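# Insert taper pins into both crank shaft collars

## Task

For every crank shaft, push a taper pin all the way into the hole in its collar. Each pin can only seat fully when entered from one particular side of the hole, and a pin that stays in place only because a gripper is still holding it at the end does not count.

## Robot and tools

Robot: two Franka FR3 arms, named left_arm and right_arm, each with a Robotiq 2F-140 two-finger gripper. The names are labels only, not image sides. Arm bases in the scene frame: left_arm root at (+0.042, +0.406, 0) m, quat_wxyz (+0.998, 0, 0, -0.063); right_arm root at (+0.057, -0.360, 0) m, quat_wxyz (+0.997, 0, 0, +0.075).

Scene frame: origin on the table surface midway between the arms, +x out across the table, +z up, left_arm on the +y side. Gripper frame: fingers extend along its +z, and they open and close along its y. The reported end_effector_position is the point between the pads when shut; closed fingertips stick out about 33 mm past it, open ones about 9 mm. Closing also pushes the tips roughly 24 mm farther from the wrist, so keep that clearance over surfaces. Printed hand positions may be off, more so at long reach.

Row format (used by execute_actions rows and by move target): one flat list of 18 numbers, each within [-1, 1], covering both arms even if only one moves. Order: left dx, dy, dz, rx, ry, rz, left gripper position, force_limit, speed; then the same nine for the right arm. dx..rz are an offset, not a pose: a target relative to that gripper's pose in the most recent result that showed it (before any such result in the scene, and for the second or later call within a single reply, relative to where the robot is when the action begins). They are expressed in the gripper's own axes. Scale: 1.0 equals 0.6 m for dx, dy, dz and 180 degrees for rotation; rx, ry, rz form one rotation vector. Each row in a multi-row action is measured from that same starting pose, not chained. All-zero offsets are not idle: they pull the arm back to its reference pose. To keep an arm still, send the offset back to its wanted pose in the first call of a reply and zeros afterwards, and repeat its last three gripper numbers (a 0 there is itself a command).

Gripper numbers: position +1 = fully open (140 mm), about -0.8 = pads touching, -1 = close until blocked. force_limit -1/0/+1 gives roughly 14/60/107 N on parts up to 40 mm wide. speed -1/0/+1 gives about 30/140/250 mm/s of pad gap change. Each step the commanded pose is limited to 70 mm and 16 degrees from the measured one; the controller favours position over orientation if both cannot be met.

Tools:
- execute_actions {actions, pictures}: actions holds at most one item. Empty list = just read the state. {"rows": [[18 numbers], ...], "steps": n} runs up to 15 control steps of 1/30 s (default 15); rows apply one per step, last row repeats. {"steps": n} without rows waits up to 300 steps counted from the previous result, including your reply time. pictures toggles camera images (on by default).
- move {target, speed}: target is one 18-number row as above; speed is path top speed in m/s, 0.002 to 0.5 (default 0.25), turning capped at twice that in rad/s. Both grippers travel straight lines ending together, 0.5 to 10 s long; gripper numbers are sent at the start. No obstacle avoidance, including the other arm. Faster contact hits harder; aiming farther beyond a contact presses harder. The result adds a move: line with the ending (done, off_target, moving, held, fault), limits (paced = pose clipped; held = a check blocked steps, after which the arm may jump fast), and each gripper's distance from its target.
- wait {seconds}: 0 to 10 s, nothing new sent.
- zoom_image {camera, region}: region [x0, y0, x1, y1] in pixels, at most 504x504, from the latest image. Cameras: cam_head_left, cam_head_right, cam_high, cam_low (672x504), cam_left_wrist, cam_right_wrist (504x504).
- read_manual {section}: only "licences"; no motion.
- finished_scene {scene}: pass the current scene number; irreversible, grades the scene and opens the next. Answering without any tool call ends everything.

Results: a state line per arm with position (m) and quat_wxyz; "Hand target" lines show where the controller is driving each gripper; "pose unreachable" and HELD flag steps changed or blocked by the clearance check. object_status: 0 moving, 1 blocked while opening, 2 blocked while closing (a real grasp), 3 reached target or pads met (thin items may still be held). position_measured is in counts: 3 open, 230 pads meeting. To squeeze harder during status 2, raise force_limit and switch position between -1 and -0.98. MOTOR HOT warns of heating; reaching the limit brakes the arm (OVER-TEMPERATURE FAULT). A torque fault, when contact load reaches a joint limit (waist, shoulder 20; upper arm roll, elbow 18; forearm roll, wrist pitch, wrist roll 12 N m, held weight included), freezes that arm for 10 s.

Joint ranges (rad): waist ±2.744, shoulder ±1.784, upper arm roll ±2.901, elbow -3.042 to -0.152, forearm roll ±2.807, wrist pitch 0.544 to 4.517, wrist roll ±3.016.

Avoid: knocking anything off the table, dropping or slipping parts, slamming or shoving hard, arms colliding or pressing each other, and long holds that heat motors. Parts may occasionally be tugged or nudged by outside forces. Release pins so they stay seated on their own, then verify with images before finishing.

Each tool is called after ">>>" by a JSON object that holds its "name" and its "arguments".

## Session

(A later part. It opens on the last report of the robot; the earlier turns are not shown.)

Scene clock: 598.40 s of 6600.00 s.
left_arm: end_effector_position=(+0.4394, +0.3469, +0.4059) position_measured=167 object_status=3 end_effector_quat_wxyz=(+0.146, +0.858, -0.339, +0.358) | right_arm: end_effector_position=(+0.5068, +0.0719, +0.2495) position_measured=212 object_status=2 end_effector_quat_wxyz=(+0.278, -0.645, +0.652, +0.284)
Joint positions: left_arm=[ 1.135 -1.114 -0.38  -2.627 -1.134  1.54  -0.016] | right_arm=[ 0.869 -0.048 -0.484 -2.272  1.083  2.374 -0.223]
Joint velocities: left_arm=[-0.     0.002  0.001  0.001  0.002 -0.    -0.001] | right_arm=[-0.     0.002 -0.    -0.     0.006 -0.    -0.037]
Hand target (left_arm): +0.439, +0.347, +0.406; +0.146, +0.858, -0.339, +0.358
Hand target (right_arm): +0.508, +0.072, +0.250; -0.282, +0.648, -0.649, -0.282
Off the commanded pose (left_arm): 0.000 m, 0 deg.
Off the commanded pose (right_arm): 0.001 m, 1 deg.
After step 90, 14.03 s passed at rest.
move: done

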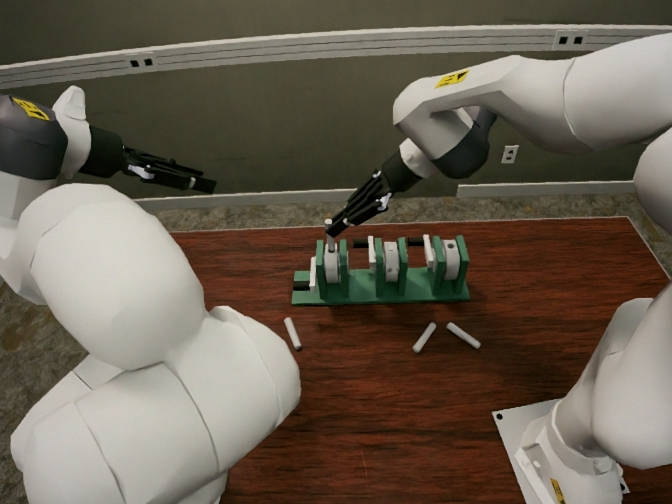

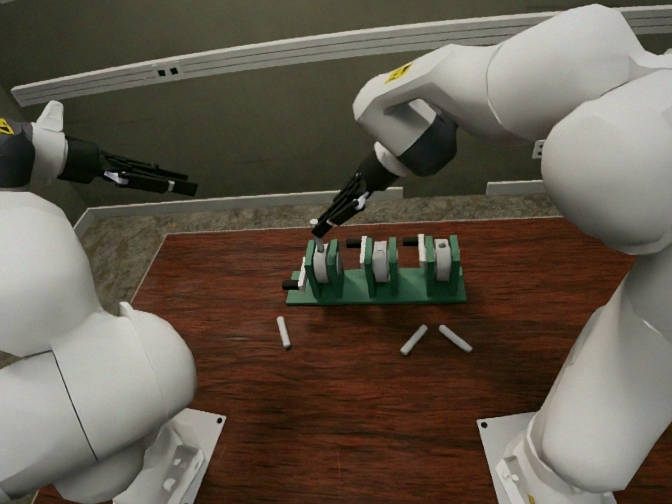

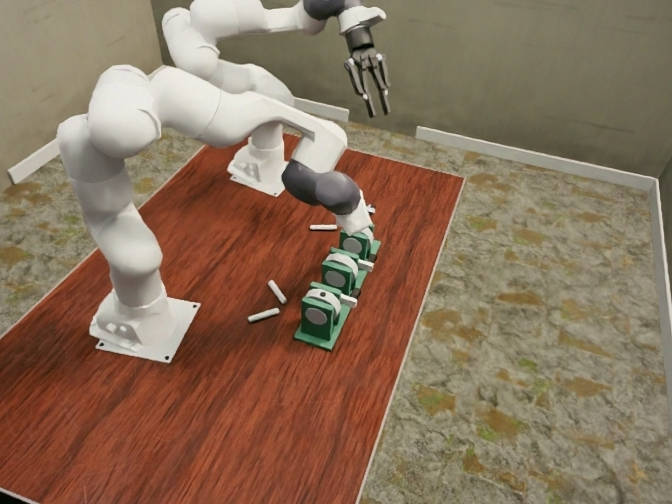

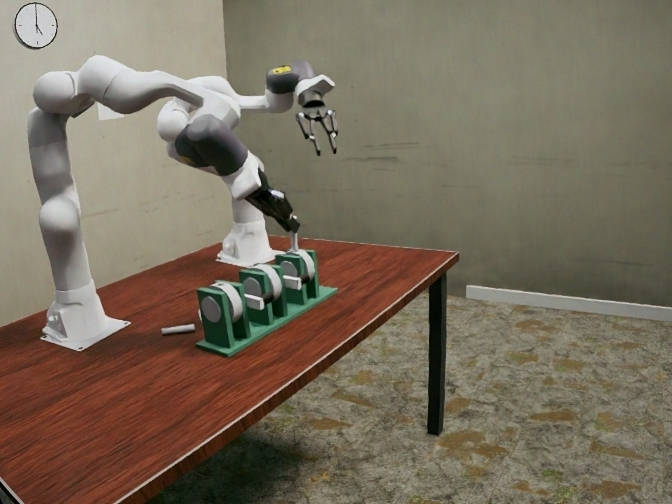

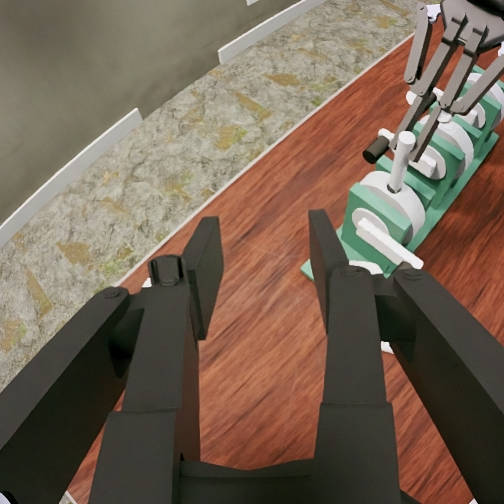

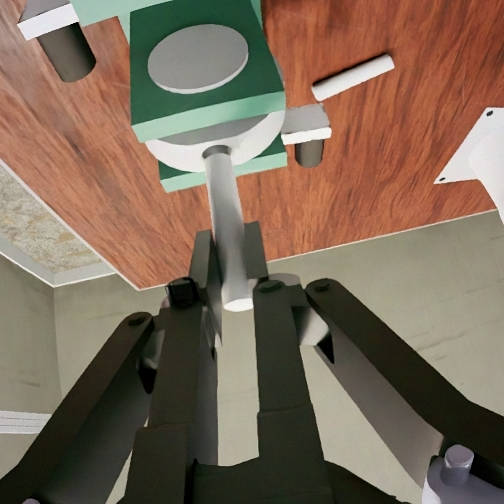

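>>> {"name": "move", "arguments": {"target": [0,0,0,0,0,0,-0.3,0,0, 0.029,0.001,0.030,0,0,-0.003,-1,0.6,-0.8], "speed": 0.015}}

>>> {"name": "zoom_image", "arguments": {"camera": "cam_head_left", "region": [300, 200, 370, 290]}}

>>> {"name": "zoom_image", "arguments": {"camera": "cam_right_wrist", "region": [150, 100, 300, 250]}}

Scene clock: 607.50 s of 6600.00 s.
left_arm: end_effector_position=(+0.4394, +0.3469, +0.4059) position_measured=167 object_status=3 end_effector_quat_wxyz=(+0.146, +0.858, -0.339, +0.358) | right_arm: end_effector_position=(+0.5063, +0.0726, +0.2256) position_measured=212 object_status=2 end_effector_quat_wxyz=(+0.278, -0.645, +0.652, +0.284)
Joint positions: left_arm=[ 1.135 -1.114 -0.38  -2.627 -1.134  1.54  -0.016] | right_arm=[ 0.87  -0.005 -0.484 -2.282  1.15   2.383 -0.293]
Joint velocities: left_arm=[-0.001  0.001 -0.001 -0.001 -0.002 -0.     0.001] | right_arm=[ 0.001  0.003 -0.    -0.002  0.008  0.001 -0.021]
Hand target (left_arm): +0.439, +0.347, +0.406; +0.146, +0.858, -0.339, +0.358
Hand target (right_arm): +0.505, +0.073, +0.224; -0.279, +0.648, -0.649, -0.282
Off the commanded pose (left_arm): 0.000 m, 0 deg.
Off the commanded pose (right_arm): 0.001 m, 1 deg.
After step 90, 4.20 s passed at rest.
move: done

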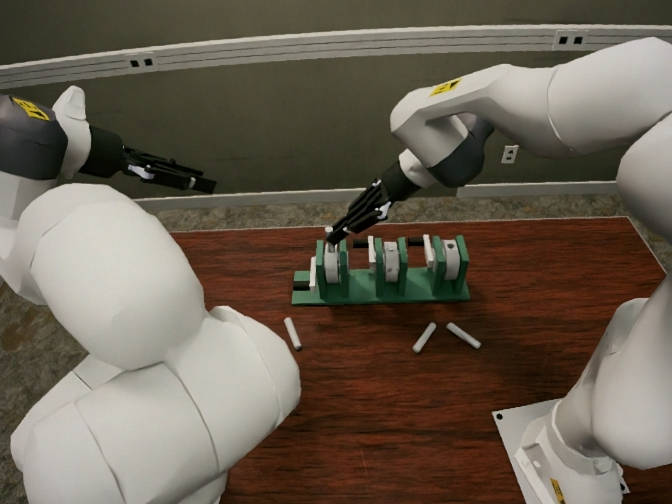

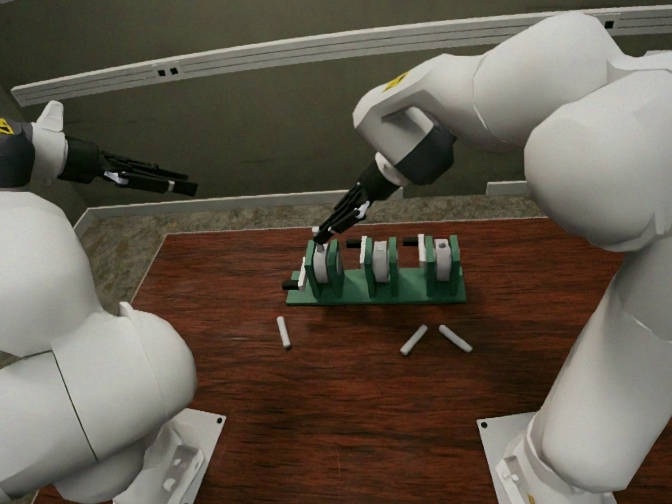

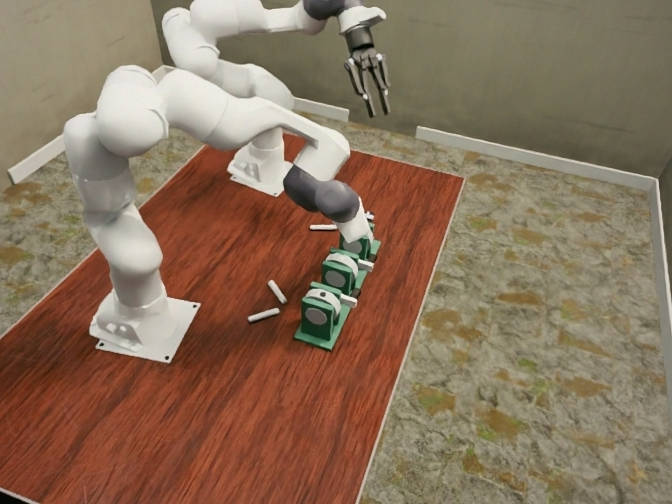

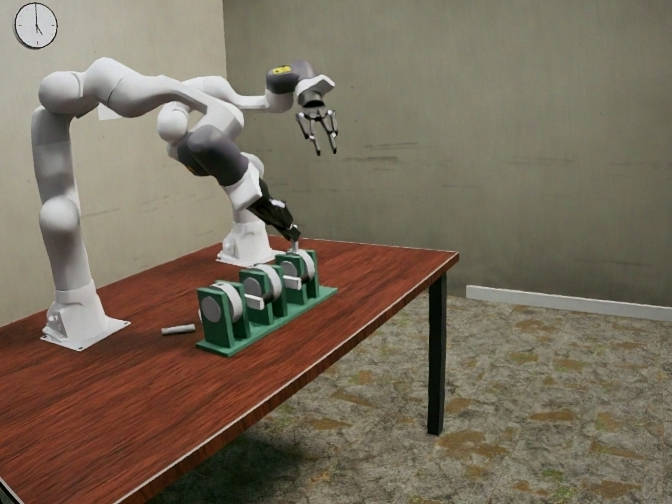

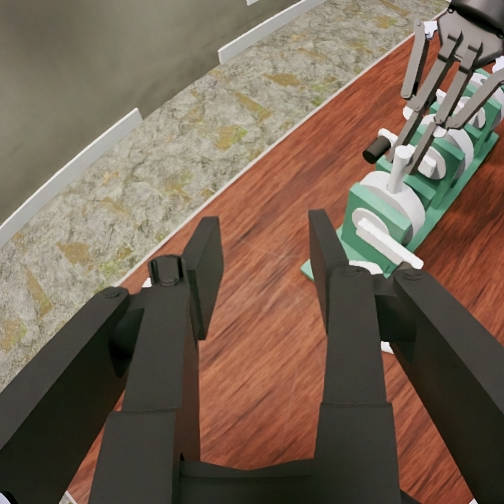

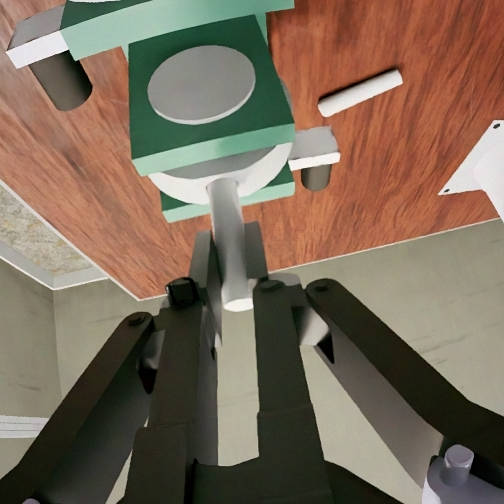

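Region (300, 200, 370, 290) of cam_head_left's 672x504 image, scaled by 5.600, with more detail than that image has.

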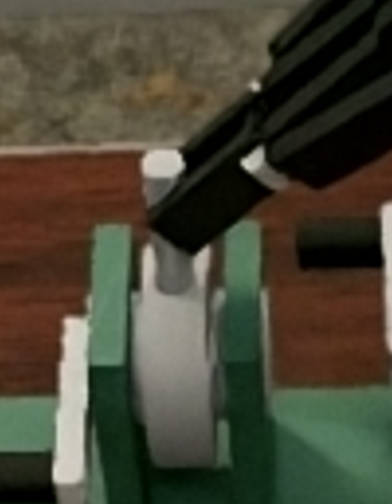

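Region (150, 100, 300, 250) of cam_right_wrist's 504x504 image, scaled by 3.360, with more detail than that image has.

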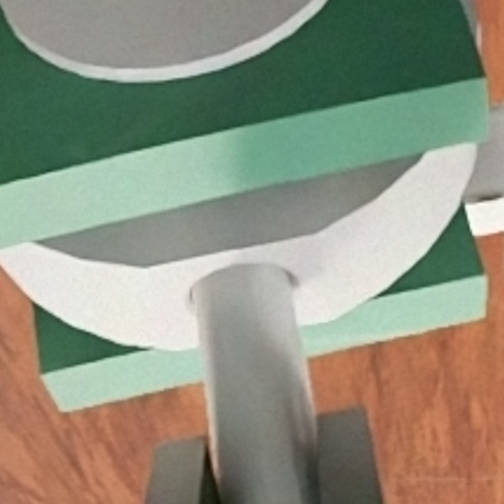

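>>> {"name": "move", "arguments": {"target": [0,0,0,0,0,0,-0.3,0,0, 0.0245,-0.0005,0.023,0,0,-0.002,-1,0.6,-0.8], "speed": 0.015}}

>>> {"name": "move", "arguments": {"target": [0,0,0,0,0,0,-0.3,0,0, 0,0,0,0,0,0,-0.45,0.6,-0.5], "speed": 0.02}}

Scene clock: 612.07 s of 6600.00 s.
left_arm: end_effector_position=(+0.4394, +0.3469, +0.4059) position_measured=167 object_status=3 end_effector_quat_wxyz=(+0.146, +0.858, -0.339, +0.358) | right_arm: end_effector_position=(+0.5060, +0.0732, +0.2063) position_measured=212 object_status=2 end_effector_quat_wxyz=(+0.277, -0.645, +0.652, +0.285)
Joint positions: left_arm=[ 1.135 -1.114 -0.38  -2.627 -1.134  1.54  -0.016] | right_arm=[ 0.87   0.033 -0.484 -2.285  1.203  2.386 -0.348]
Joint velocities: left_arm=[ 0.001  0.001 -0.001 -0.     0.     0.002  0.002] | right_arm=[ 0.001  0.001  0.     0.     0.006 -0.    -0.022]
Hand target (left_arm): +0.439, +0.347, +0.406; +0.146, +0.858, -0.339, +0.358
Hand target (right_arm): +0.506, +0.073, +0.205; -0.279, +0.648, -0.650, -0.283
Off the commanded pose (left_arm): 0.000 m, 0 deg.
Off the commanded pose (right_arm): 0.001 m, 0 deg.
After step 90, 0.03 s passed at rest.
move: done

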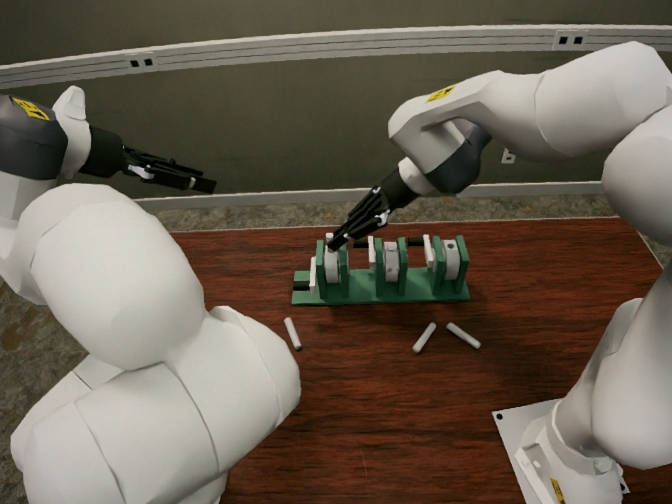

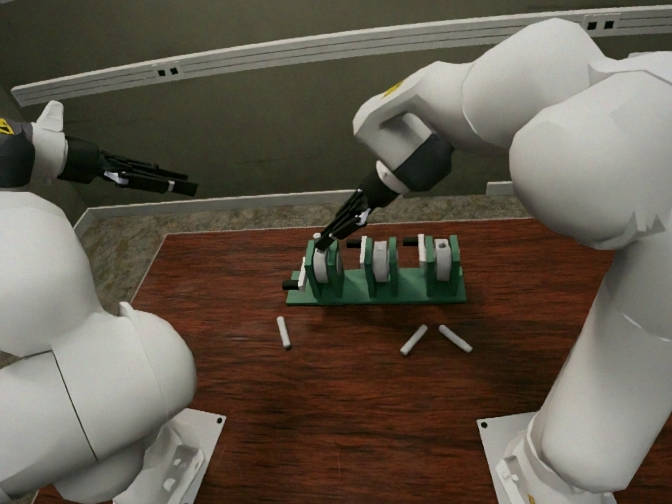

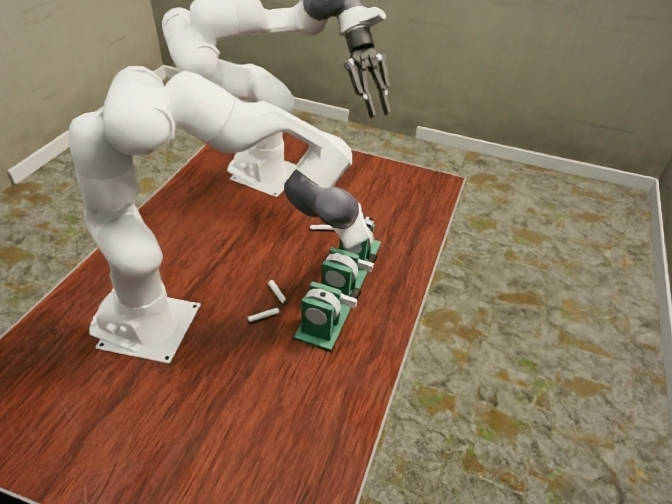

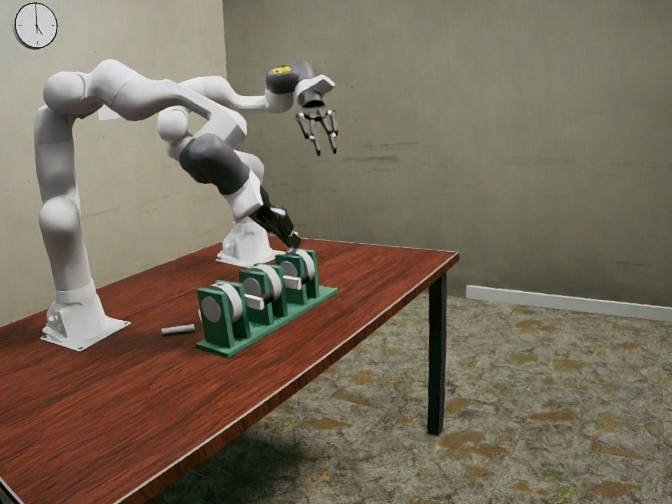

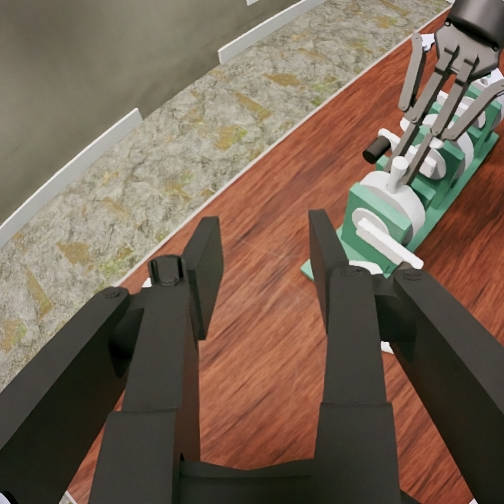

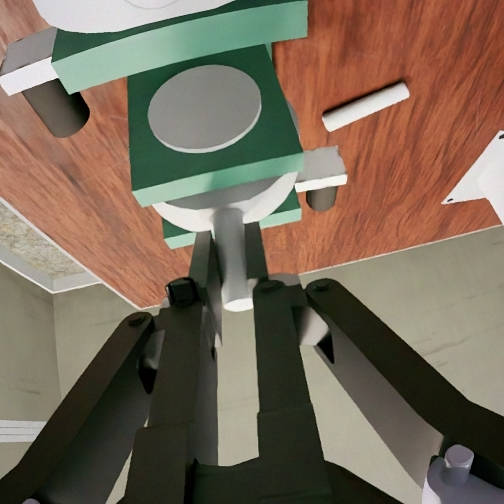

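Scene clock: 612.57 s of 6600.00 s.
left_arm: end_effector_position=(+0.4394, +0.3469, +0.4059) position_measured=167 object_status=3 end_effector_quat_wxyz=(+0.146, +0.858, -0.339, +0.358) | right_arm: end_effector_position=(+0.5060, +0.0732, +0.2063) position_measured=186 object_status=3 end_effector_quat_wxyz=(+0.277, -0.645, +0.652, +0.285)
Joint positions: left_arm=[ 1.135 -1.114 -0.38  -2.627 -1.134  1.54  -0.016] | right_arm=[ 0.87   0.033 -0.484 -2.285  1.203  2.386 -0.348]
Joint velocities: left_arm=[-0.001 -0.001  0.     0.001 -0.001 -0.001 -0.001] | right_arm=[ 0.001  0.     0.001 -0.     0.    -0.001 -0.002]
Hand target (left_arm): +0.439, +0.347, +0.406; +0.146, +0.858, -0.339, +0.358
Hand target (right_arm): +0.506, +0.073, +0.206; -0.277, +0.645, -0.652, -0.285
Off the commanded pose (left_arm): 0.000 m, 0 deg.
Off the commanded pose (right_arm): 0.000 m, 0 deg.
move: done

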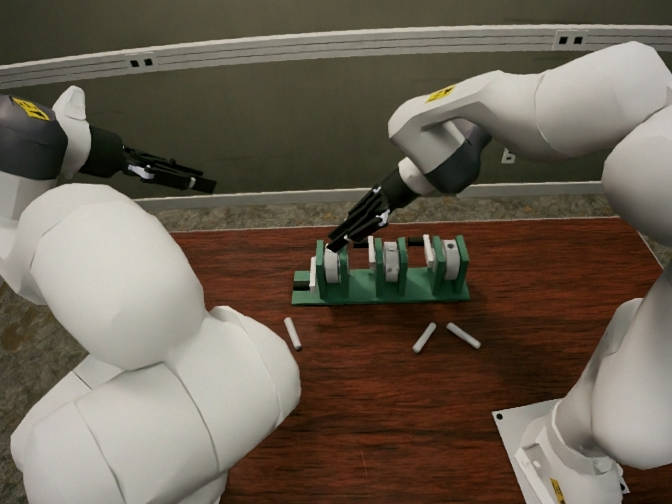

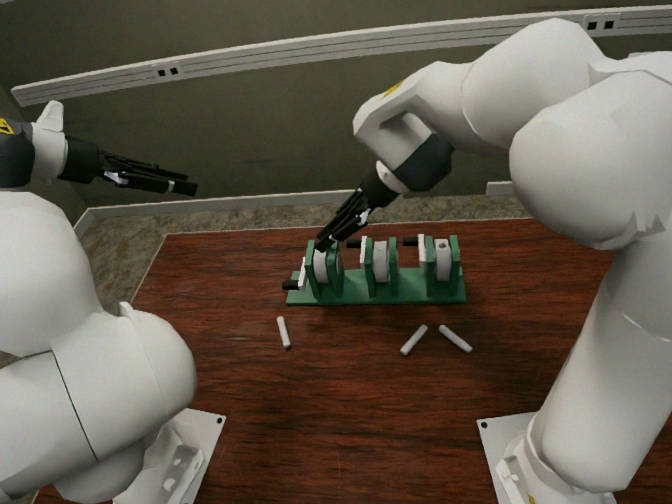

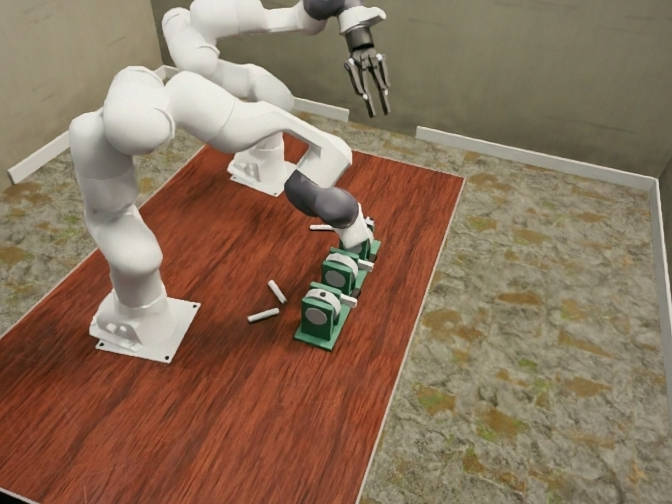

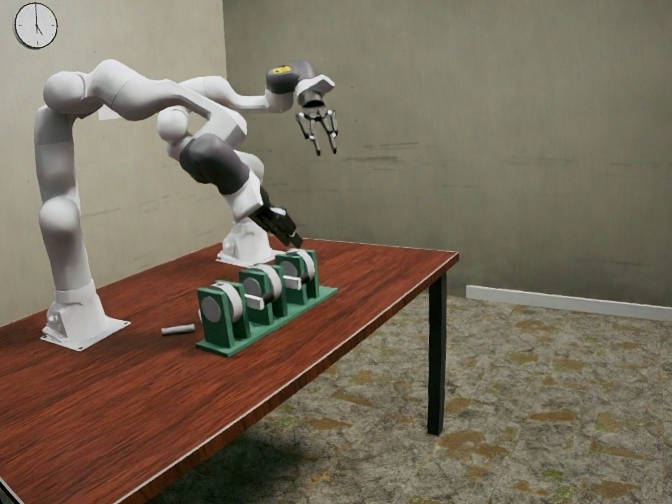

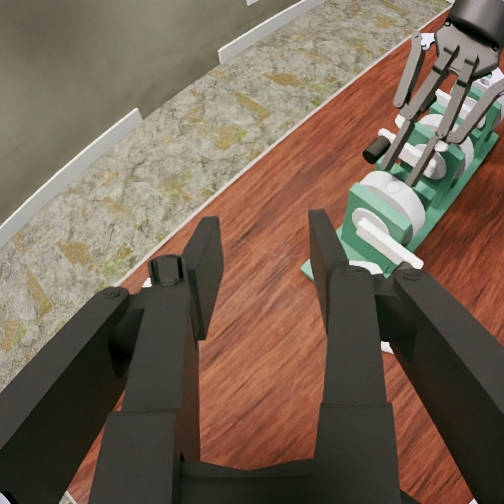

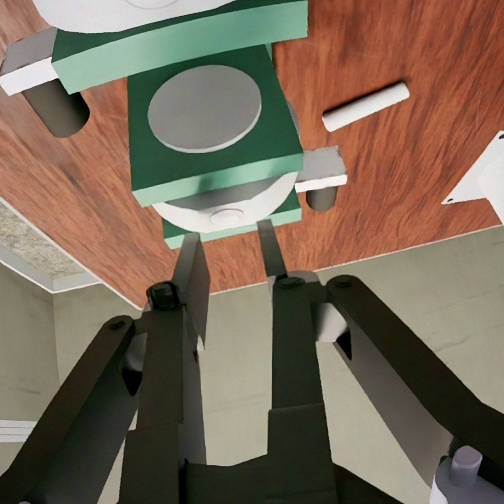

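>>> {"name": "move", "arguments": {"target": [-0.0084,-0.3703,-0.1144,0,0,0,-0.3,0,0, 0.1426,0.285,-0.1885,0,0.4791,-0.2978,-0.3,0,0], "speed": 0.3}}

Scene clock: 630.20 s of 6600.00 s.
left_arm: end_effector_position=(+0.5512, +0.5420, +0.4513) position_measured=167 object_status=3 end_effector_quat_wxyz=(+0.146, +0.858, -0.341, +0.356) | right_arm: end_effector_position=(+0.3282, -0.0585, +0.2243) position_measured=167 object_status=3 end_effector_quat_wxyz=(+0.128, +0.872, -0.323, +0.345)
Joint positions: left_arm=[ 1.361 -0.376 -0.451 -2.049 -0.954  1.643  0.107] | right_arm=[ 0.792 -0.206  0.354 -2.405 -0.624  1.805  0.694]
Joint velocities: left_arm=[-0.     0.001  0.001 -0.     0.001  0.001  0.001] | right_arm=[ 0.001  0.001  0.     0.001 -0.002 -0.01   0.017]
Hand target (left_arm): +0.552, +0.545, +0.451; +0.145, +0.860, -0.338, +0.354
Hand target (right_arm): +0.328, -0.060, +0.224; +0.130, +0.870, -0.326, +0.347
Off the commanded pose (left_arm): 0.005 m, 0 deg.
Off the commanded pose (right_arm): 0.011 m, 2 deg.
After step 90, 10.97 s passed at rest.
move: off_target (left_arm, right_arm)

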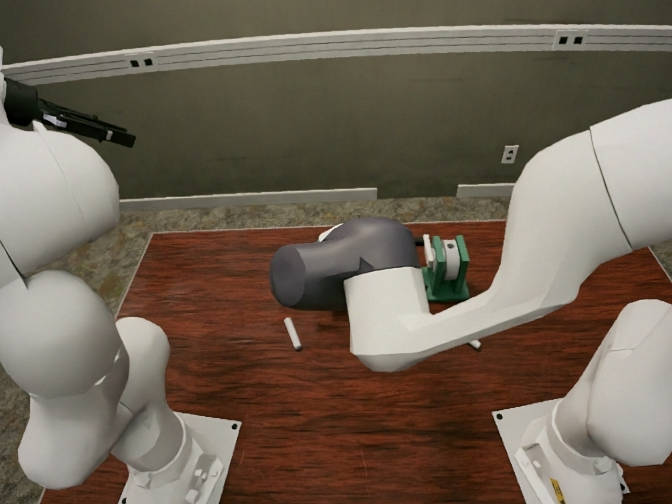

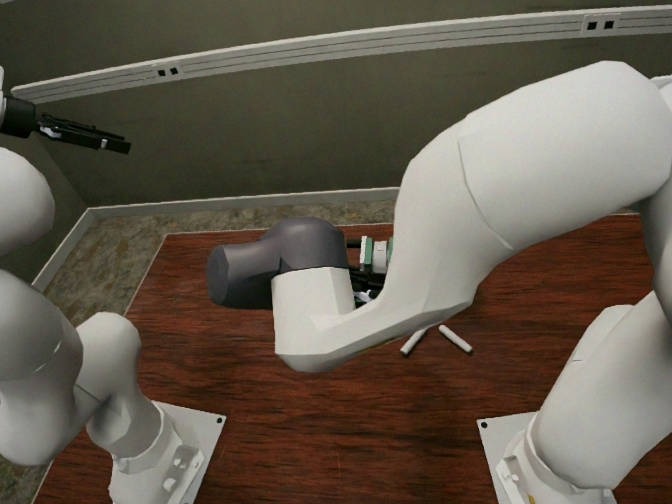

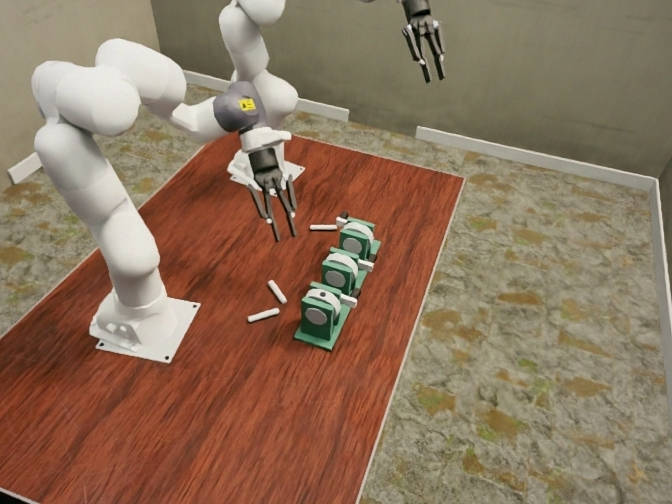

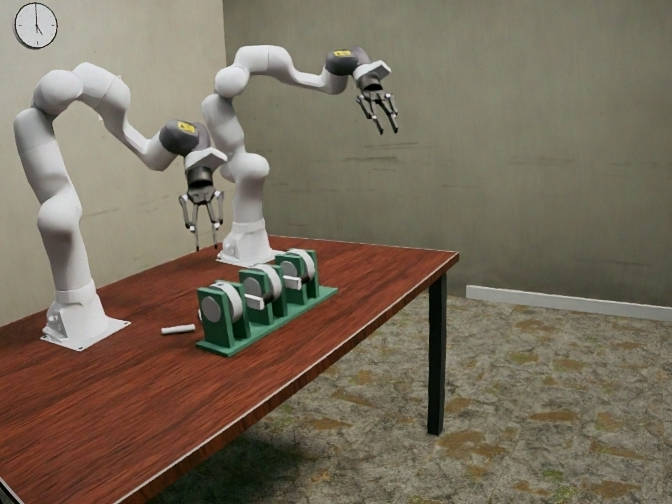

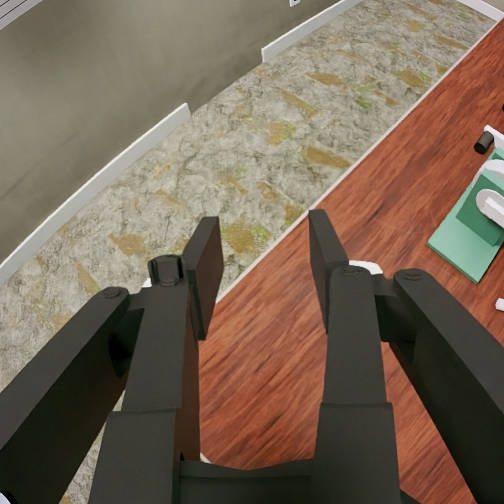

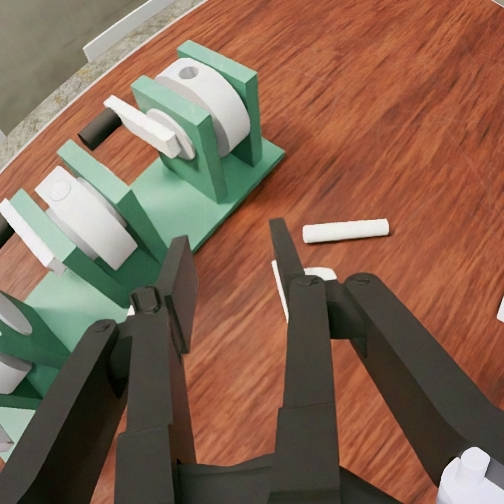

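>>> {"name": "move", "arguments": {"target": [0,0,0,0,0,0,-0.3,0,0, -0.1546,0.0417,0.1841,0,0.01,0,-0.3,0,0], "speed": 0.15}}

Scene clock: 641.13 s of 6600.00 s.
left_arm: end_effector_position=(+0.5513, +0.5420, +0.4514) position_measured=167 object_status=3 end_effector_quat_wxyz=(+0.146, +0.858, -0.341, +0.356) | right_arm: end_effector_position=(+0.3172, -0.0852, +0.0799) position_measured=167 object_status=3 end_effector_quat_wxyz=(+0.138, +0.868, -0.317, +0.357)
Joint positions: left_arm=[ 1.362 -0.376 -0.451 -2.049 -0.954  1.643  0.107] | right_arm=[ 0.79   0.054  0.353 -2.546 -0.813  2.025  1.013]
Joint velocities: left_arm=[ 0.     0.001  0.001 -0.001 -0.001  0.    -0.001] | right_arm=[ 0.    -0.     0.     0.001  0.     0.001  0.029]
Hand target (left_arm): +0.551, +0.542, +0.451; +0.146, +0.858, -0.341, +0.356
Hand target (right_arm): +0.318, -0.085, +0.079; +0.135, +0.866, -0.322, +0.357
Off the commanded pose (left_arm): 0.000 m, 0 deg.
Off the commanded pose (right_arm): 0.003 m, 1 deg.
After step 90, 6.10 s passed at rest.
move: done

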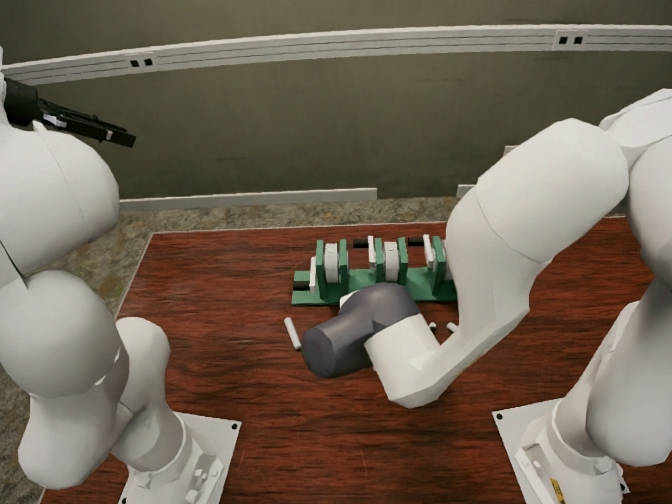

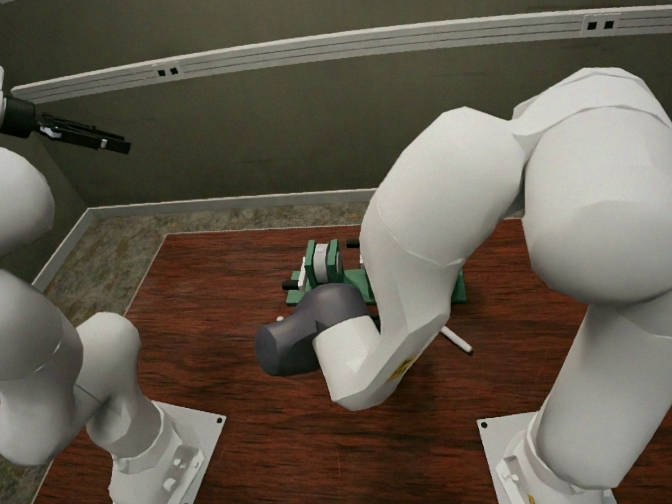

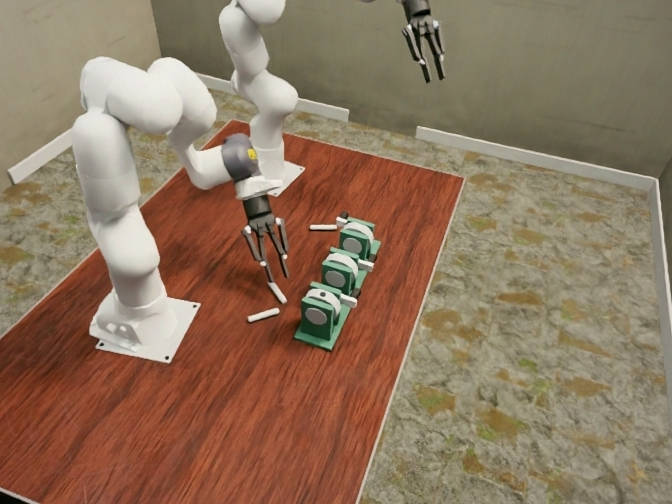

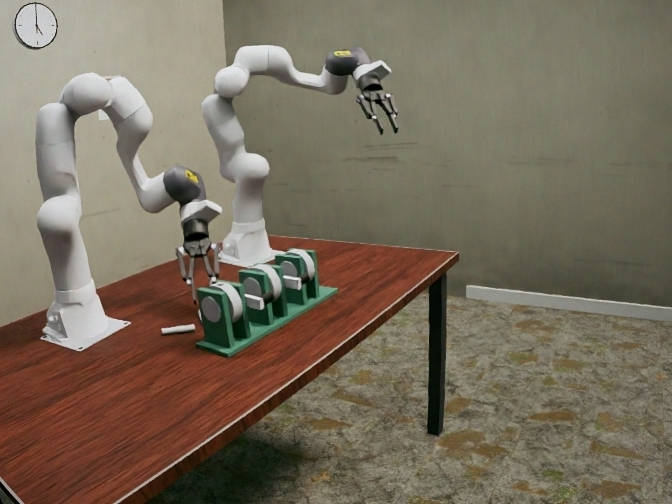

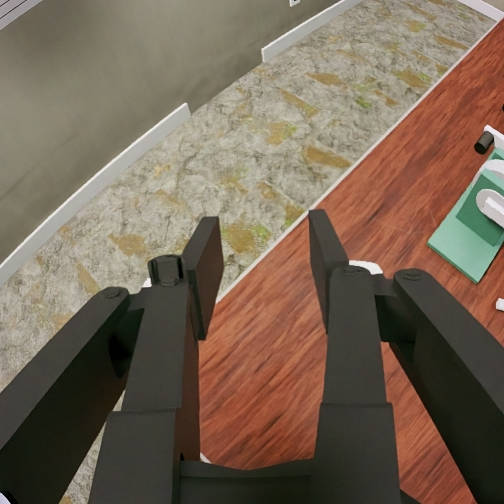

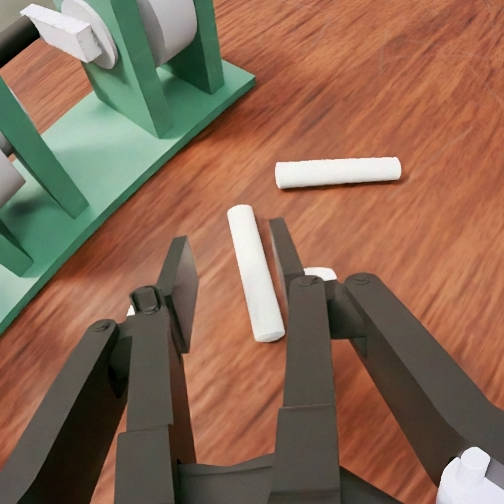

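>>> {"name": "move", "arguments": {"target": [0,0,0,0,0,0,-0.3,0,0, -0.031,0.0175,0.0357,0.0196,0,-0.017,-0.3,0,0], "speed": 0.05}}

Scene clock: 648.87 s of 6600.00 s.
left_arm: end_effector_position=(+0.5513, +0.5420, +0.4514) position_measured=167 object_status=3 end_effector_quat_wxyz=(+0.146, +0.858, -0.341, +0.356) | right_arm: end_effector_position=(+0.3129, -0.0961, +0.0530) position_measured=167 object_status=3 end_effector_quat_wxyz=(+0.124, +0.880, -0.281, +0.362)
Joint positions: left_arm=[ 1.362 -0.376 -0.451 -2.049 -0.954  1.643  0.107] | right_arm=[ 0.79   0.072  0.353 -2.622 -0.912  2.108  1.066]
Joint velocities: left_arm=[ 0.001  0.     0.    -0.    -0.    -0.    -0.001] | right_arm=[ 0.001  0.001  0.001 -0.    -0.006  0.01   0.018]
Hand target (left_arm): +0.551, +0.542, +0.451; +0.146, +0.858, -0.341, +0.356
Hand target (right_arm): +0.311, -0.095, +0.052; +0.121, +0.880, -0.282, +0.362
Off the commanded pose (left_arm): 0.000 m, 0 deg.
Off the commanded pose (right_arm): 0.002 m, 0 deg.
After step 90, 3.47 s passed at rest.
move: done

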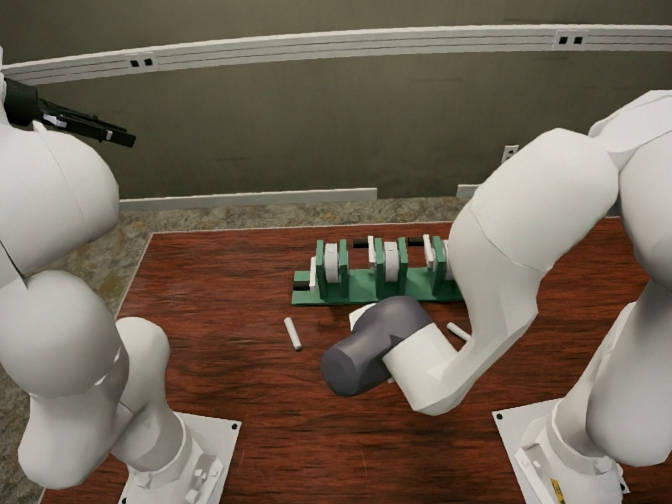

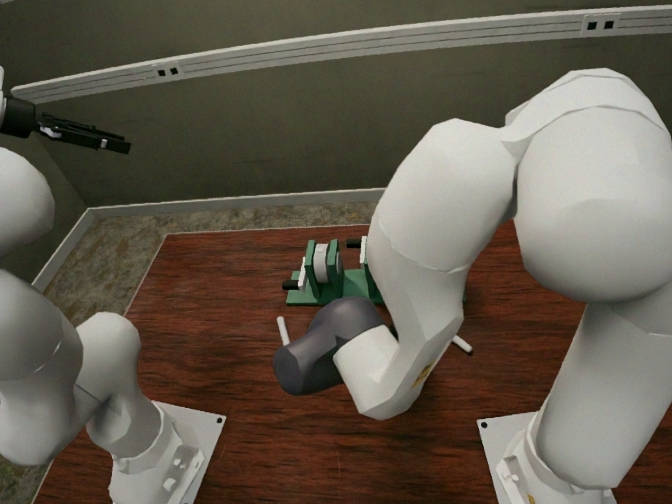

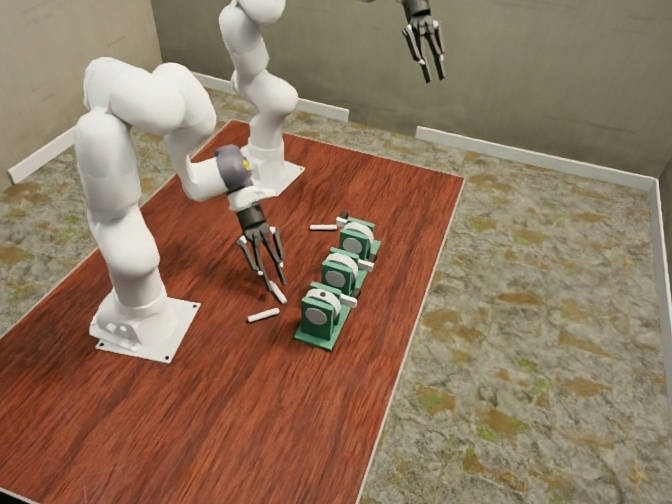

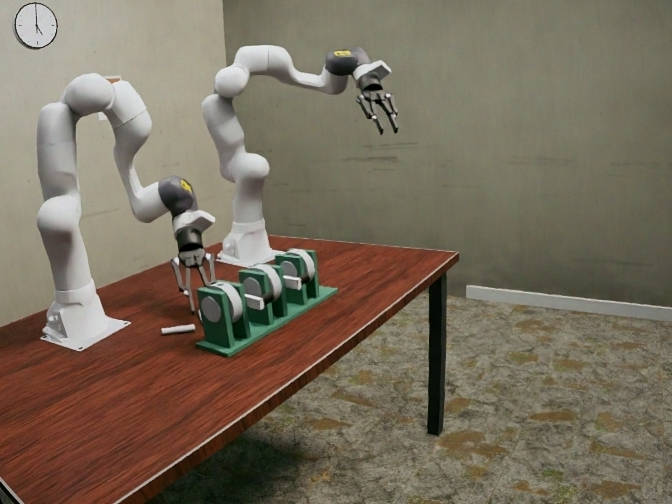

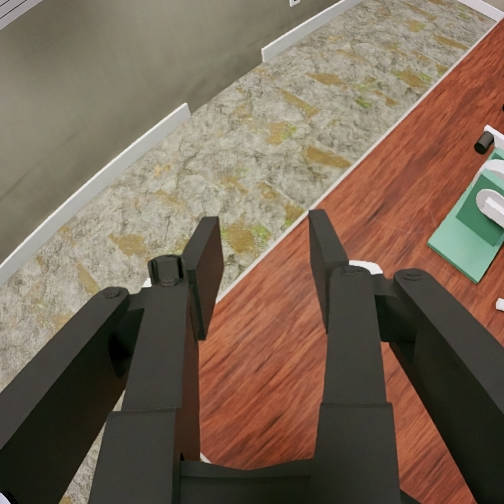

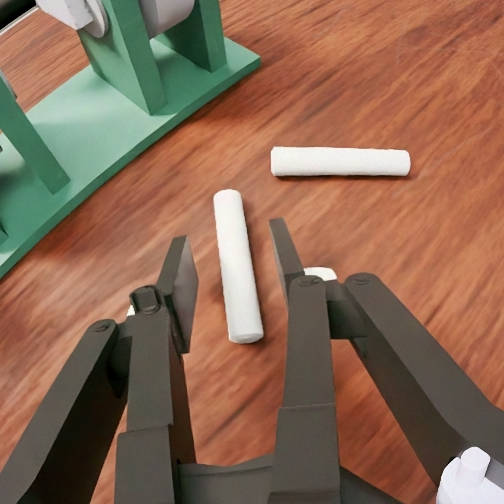

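>>> {"name": "move", "arguments": {"target": [0,0,0,0,0,0,-0.3,0,0, -0.0318,0,0.0059,0,0,0,-0.3,0,0], "speed": 0.025}}

Scene clock: 653.27 s of 6600.00 s.
left_arm: end_effector_position=(+0.5513, +0.5420, +0.4514) position_measured=167 object_status=3 end_effector_quat_wxyz=(+0.146, +0.858, -0.341, +0.356) | right_arm: end_effector_position=(+0.3056, -0.0931, +0.0385) position_measured=167 object_status=3 end_effector_quat_wxyz=(+0.128, +0.880, -0.280, +0.363)
Joint positions: left_arm=[ 1.362 -0.376 -0.451 -2.049 -0.954  1.643  0.107] | right_arm=[ 0.807  0.129  0.353 -2.601 -0.927  2.103  1.107]
Joint velocities: left_arm=[-0.     0.    -0.    -0.002 -0.     0.001 -0.   ] | right_arm=[ 0.006  0.005  0.001  0.003 -0.002 -0.007  0.029]
Hand target (left_arm): +0.551, +0.542, +0.451; +0.146, +0.858, -0.341, +0.356
Hand target (right_arm): +0.304, -0.090, +0.037; +0.124, +0.880, -0.281, +0.362
Off the commanded pose (left_arm): 0.000 m, 0 deg.
Off the commanded pose (right_arm): 0.004 m, 1 deg.
After step 90, 0.40 s passed at rest.
move: off_target (right_arm)

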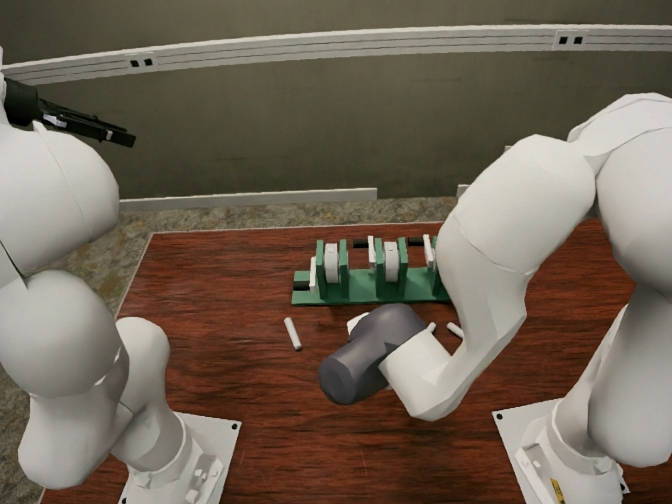

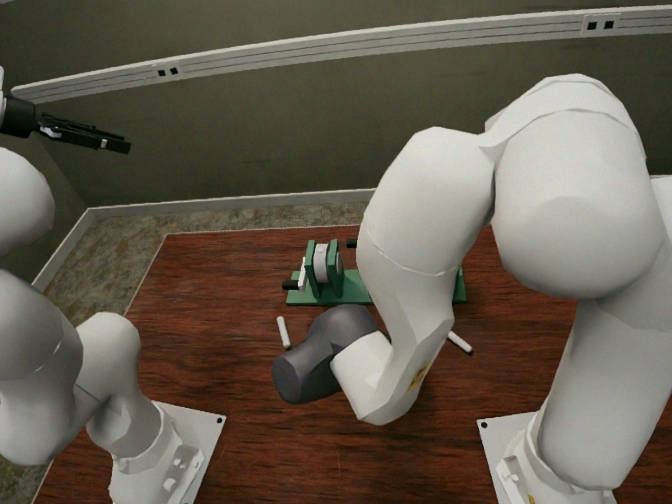

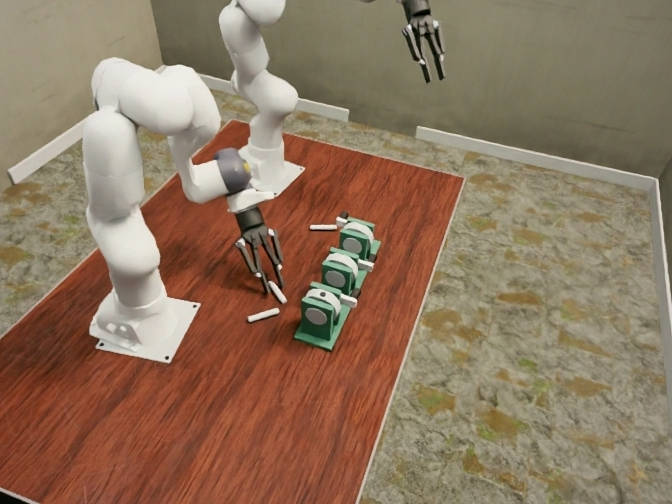

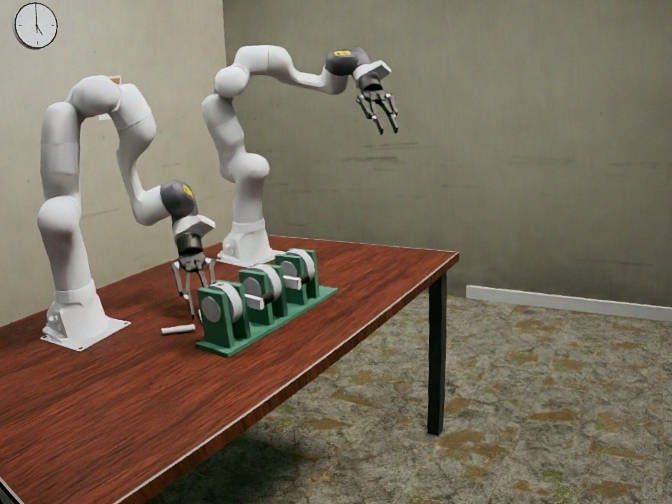

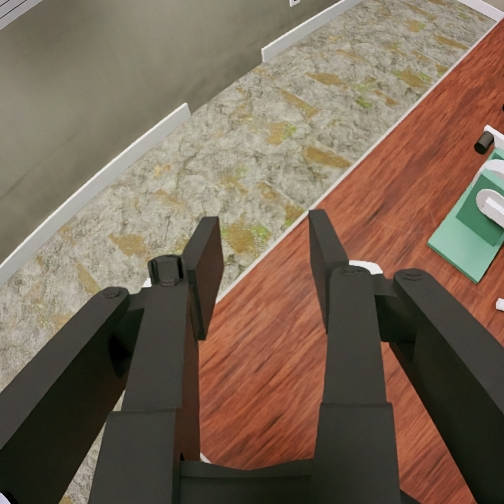

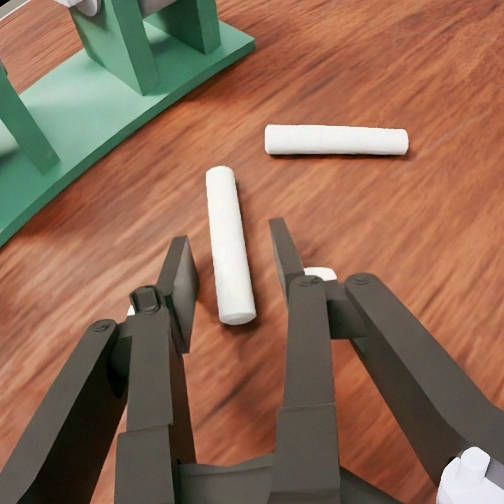

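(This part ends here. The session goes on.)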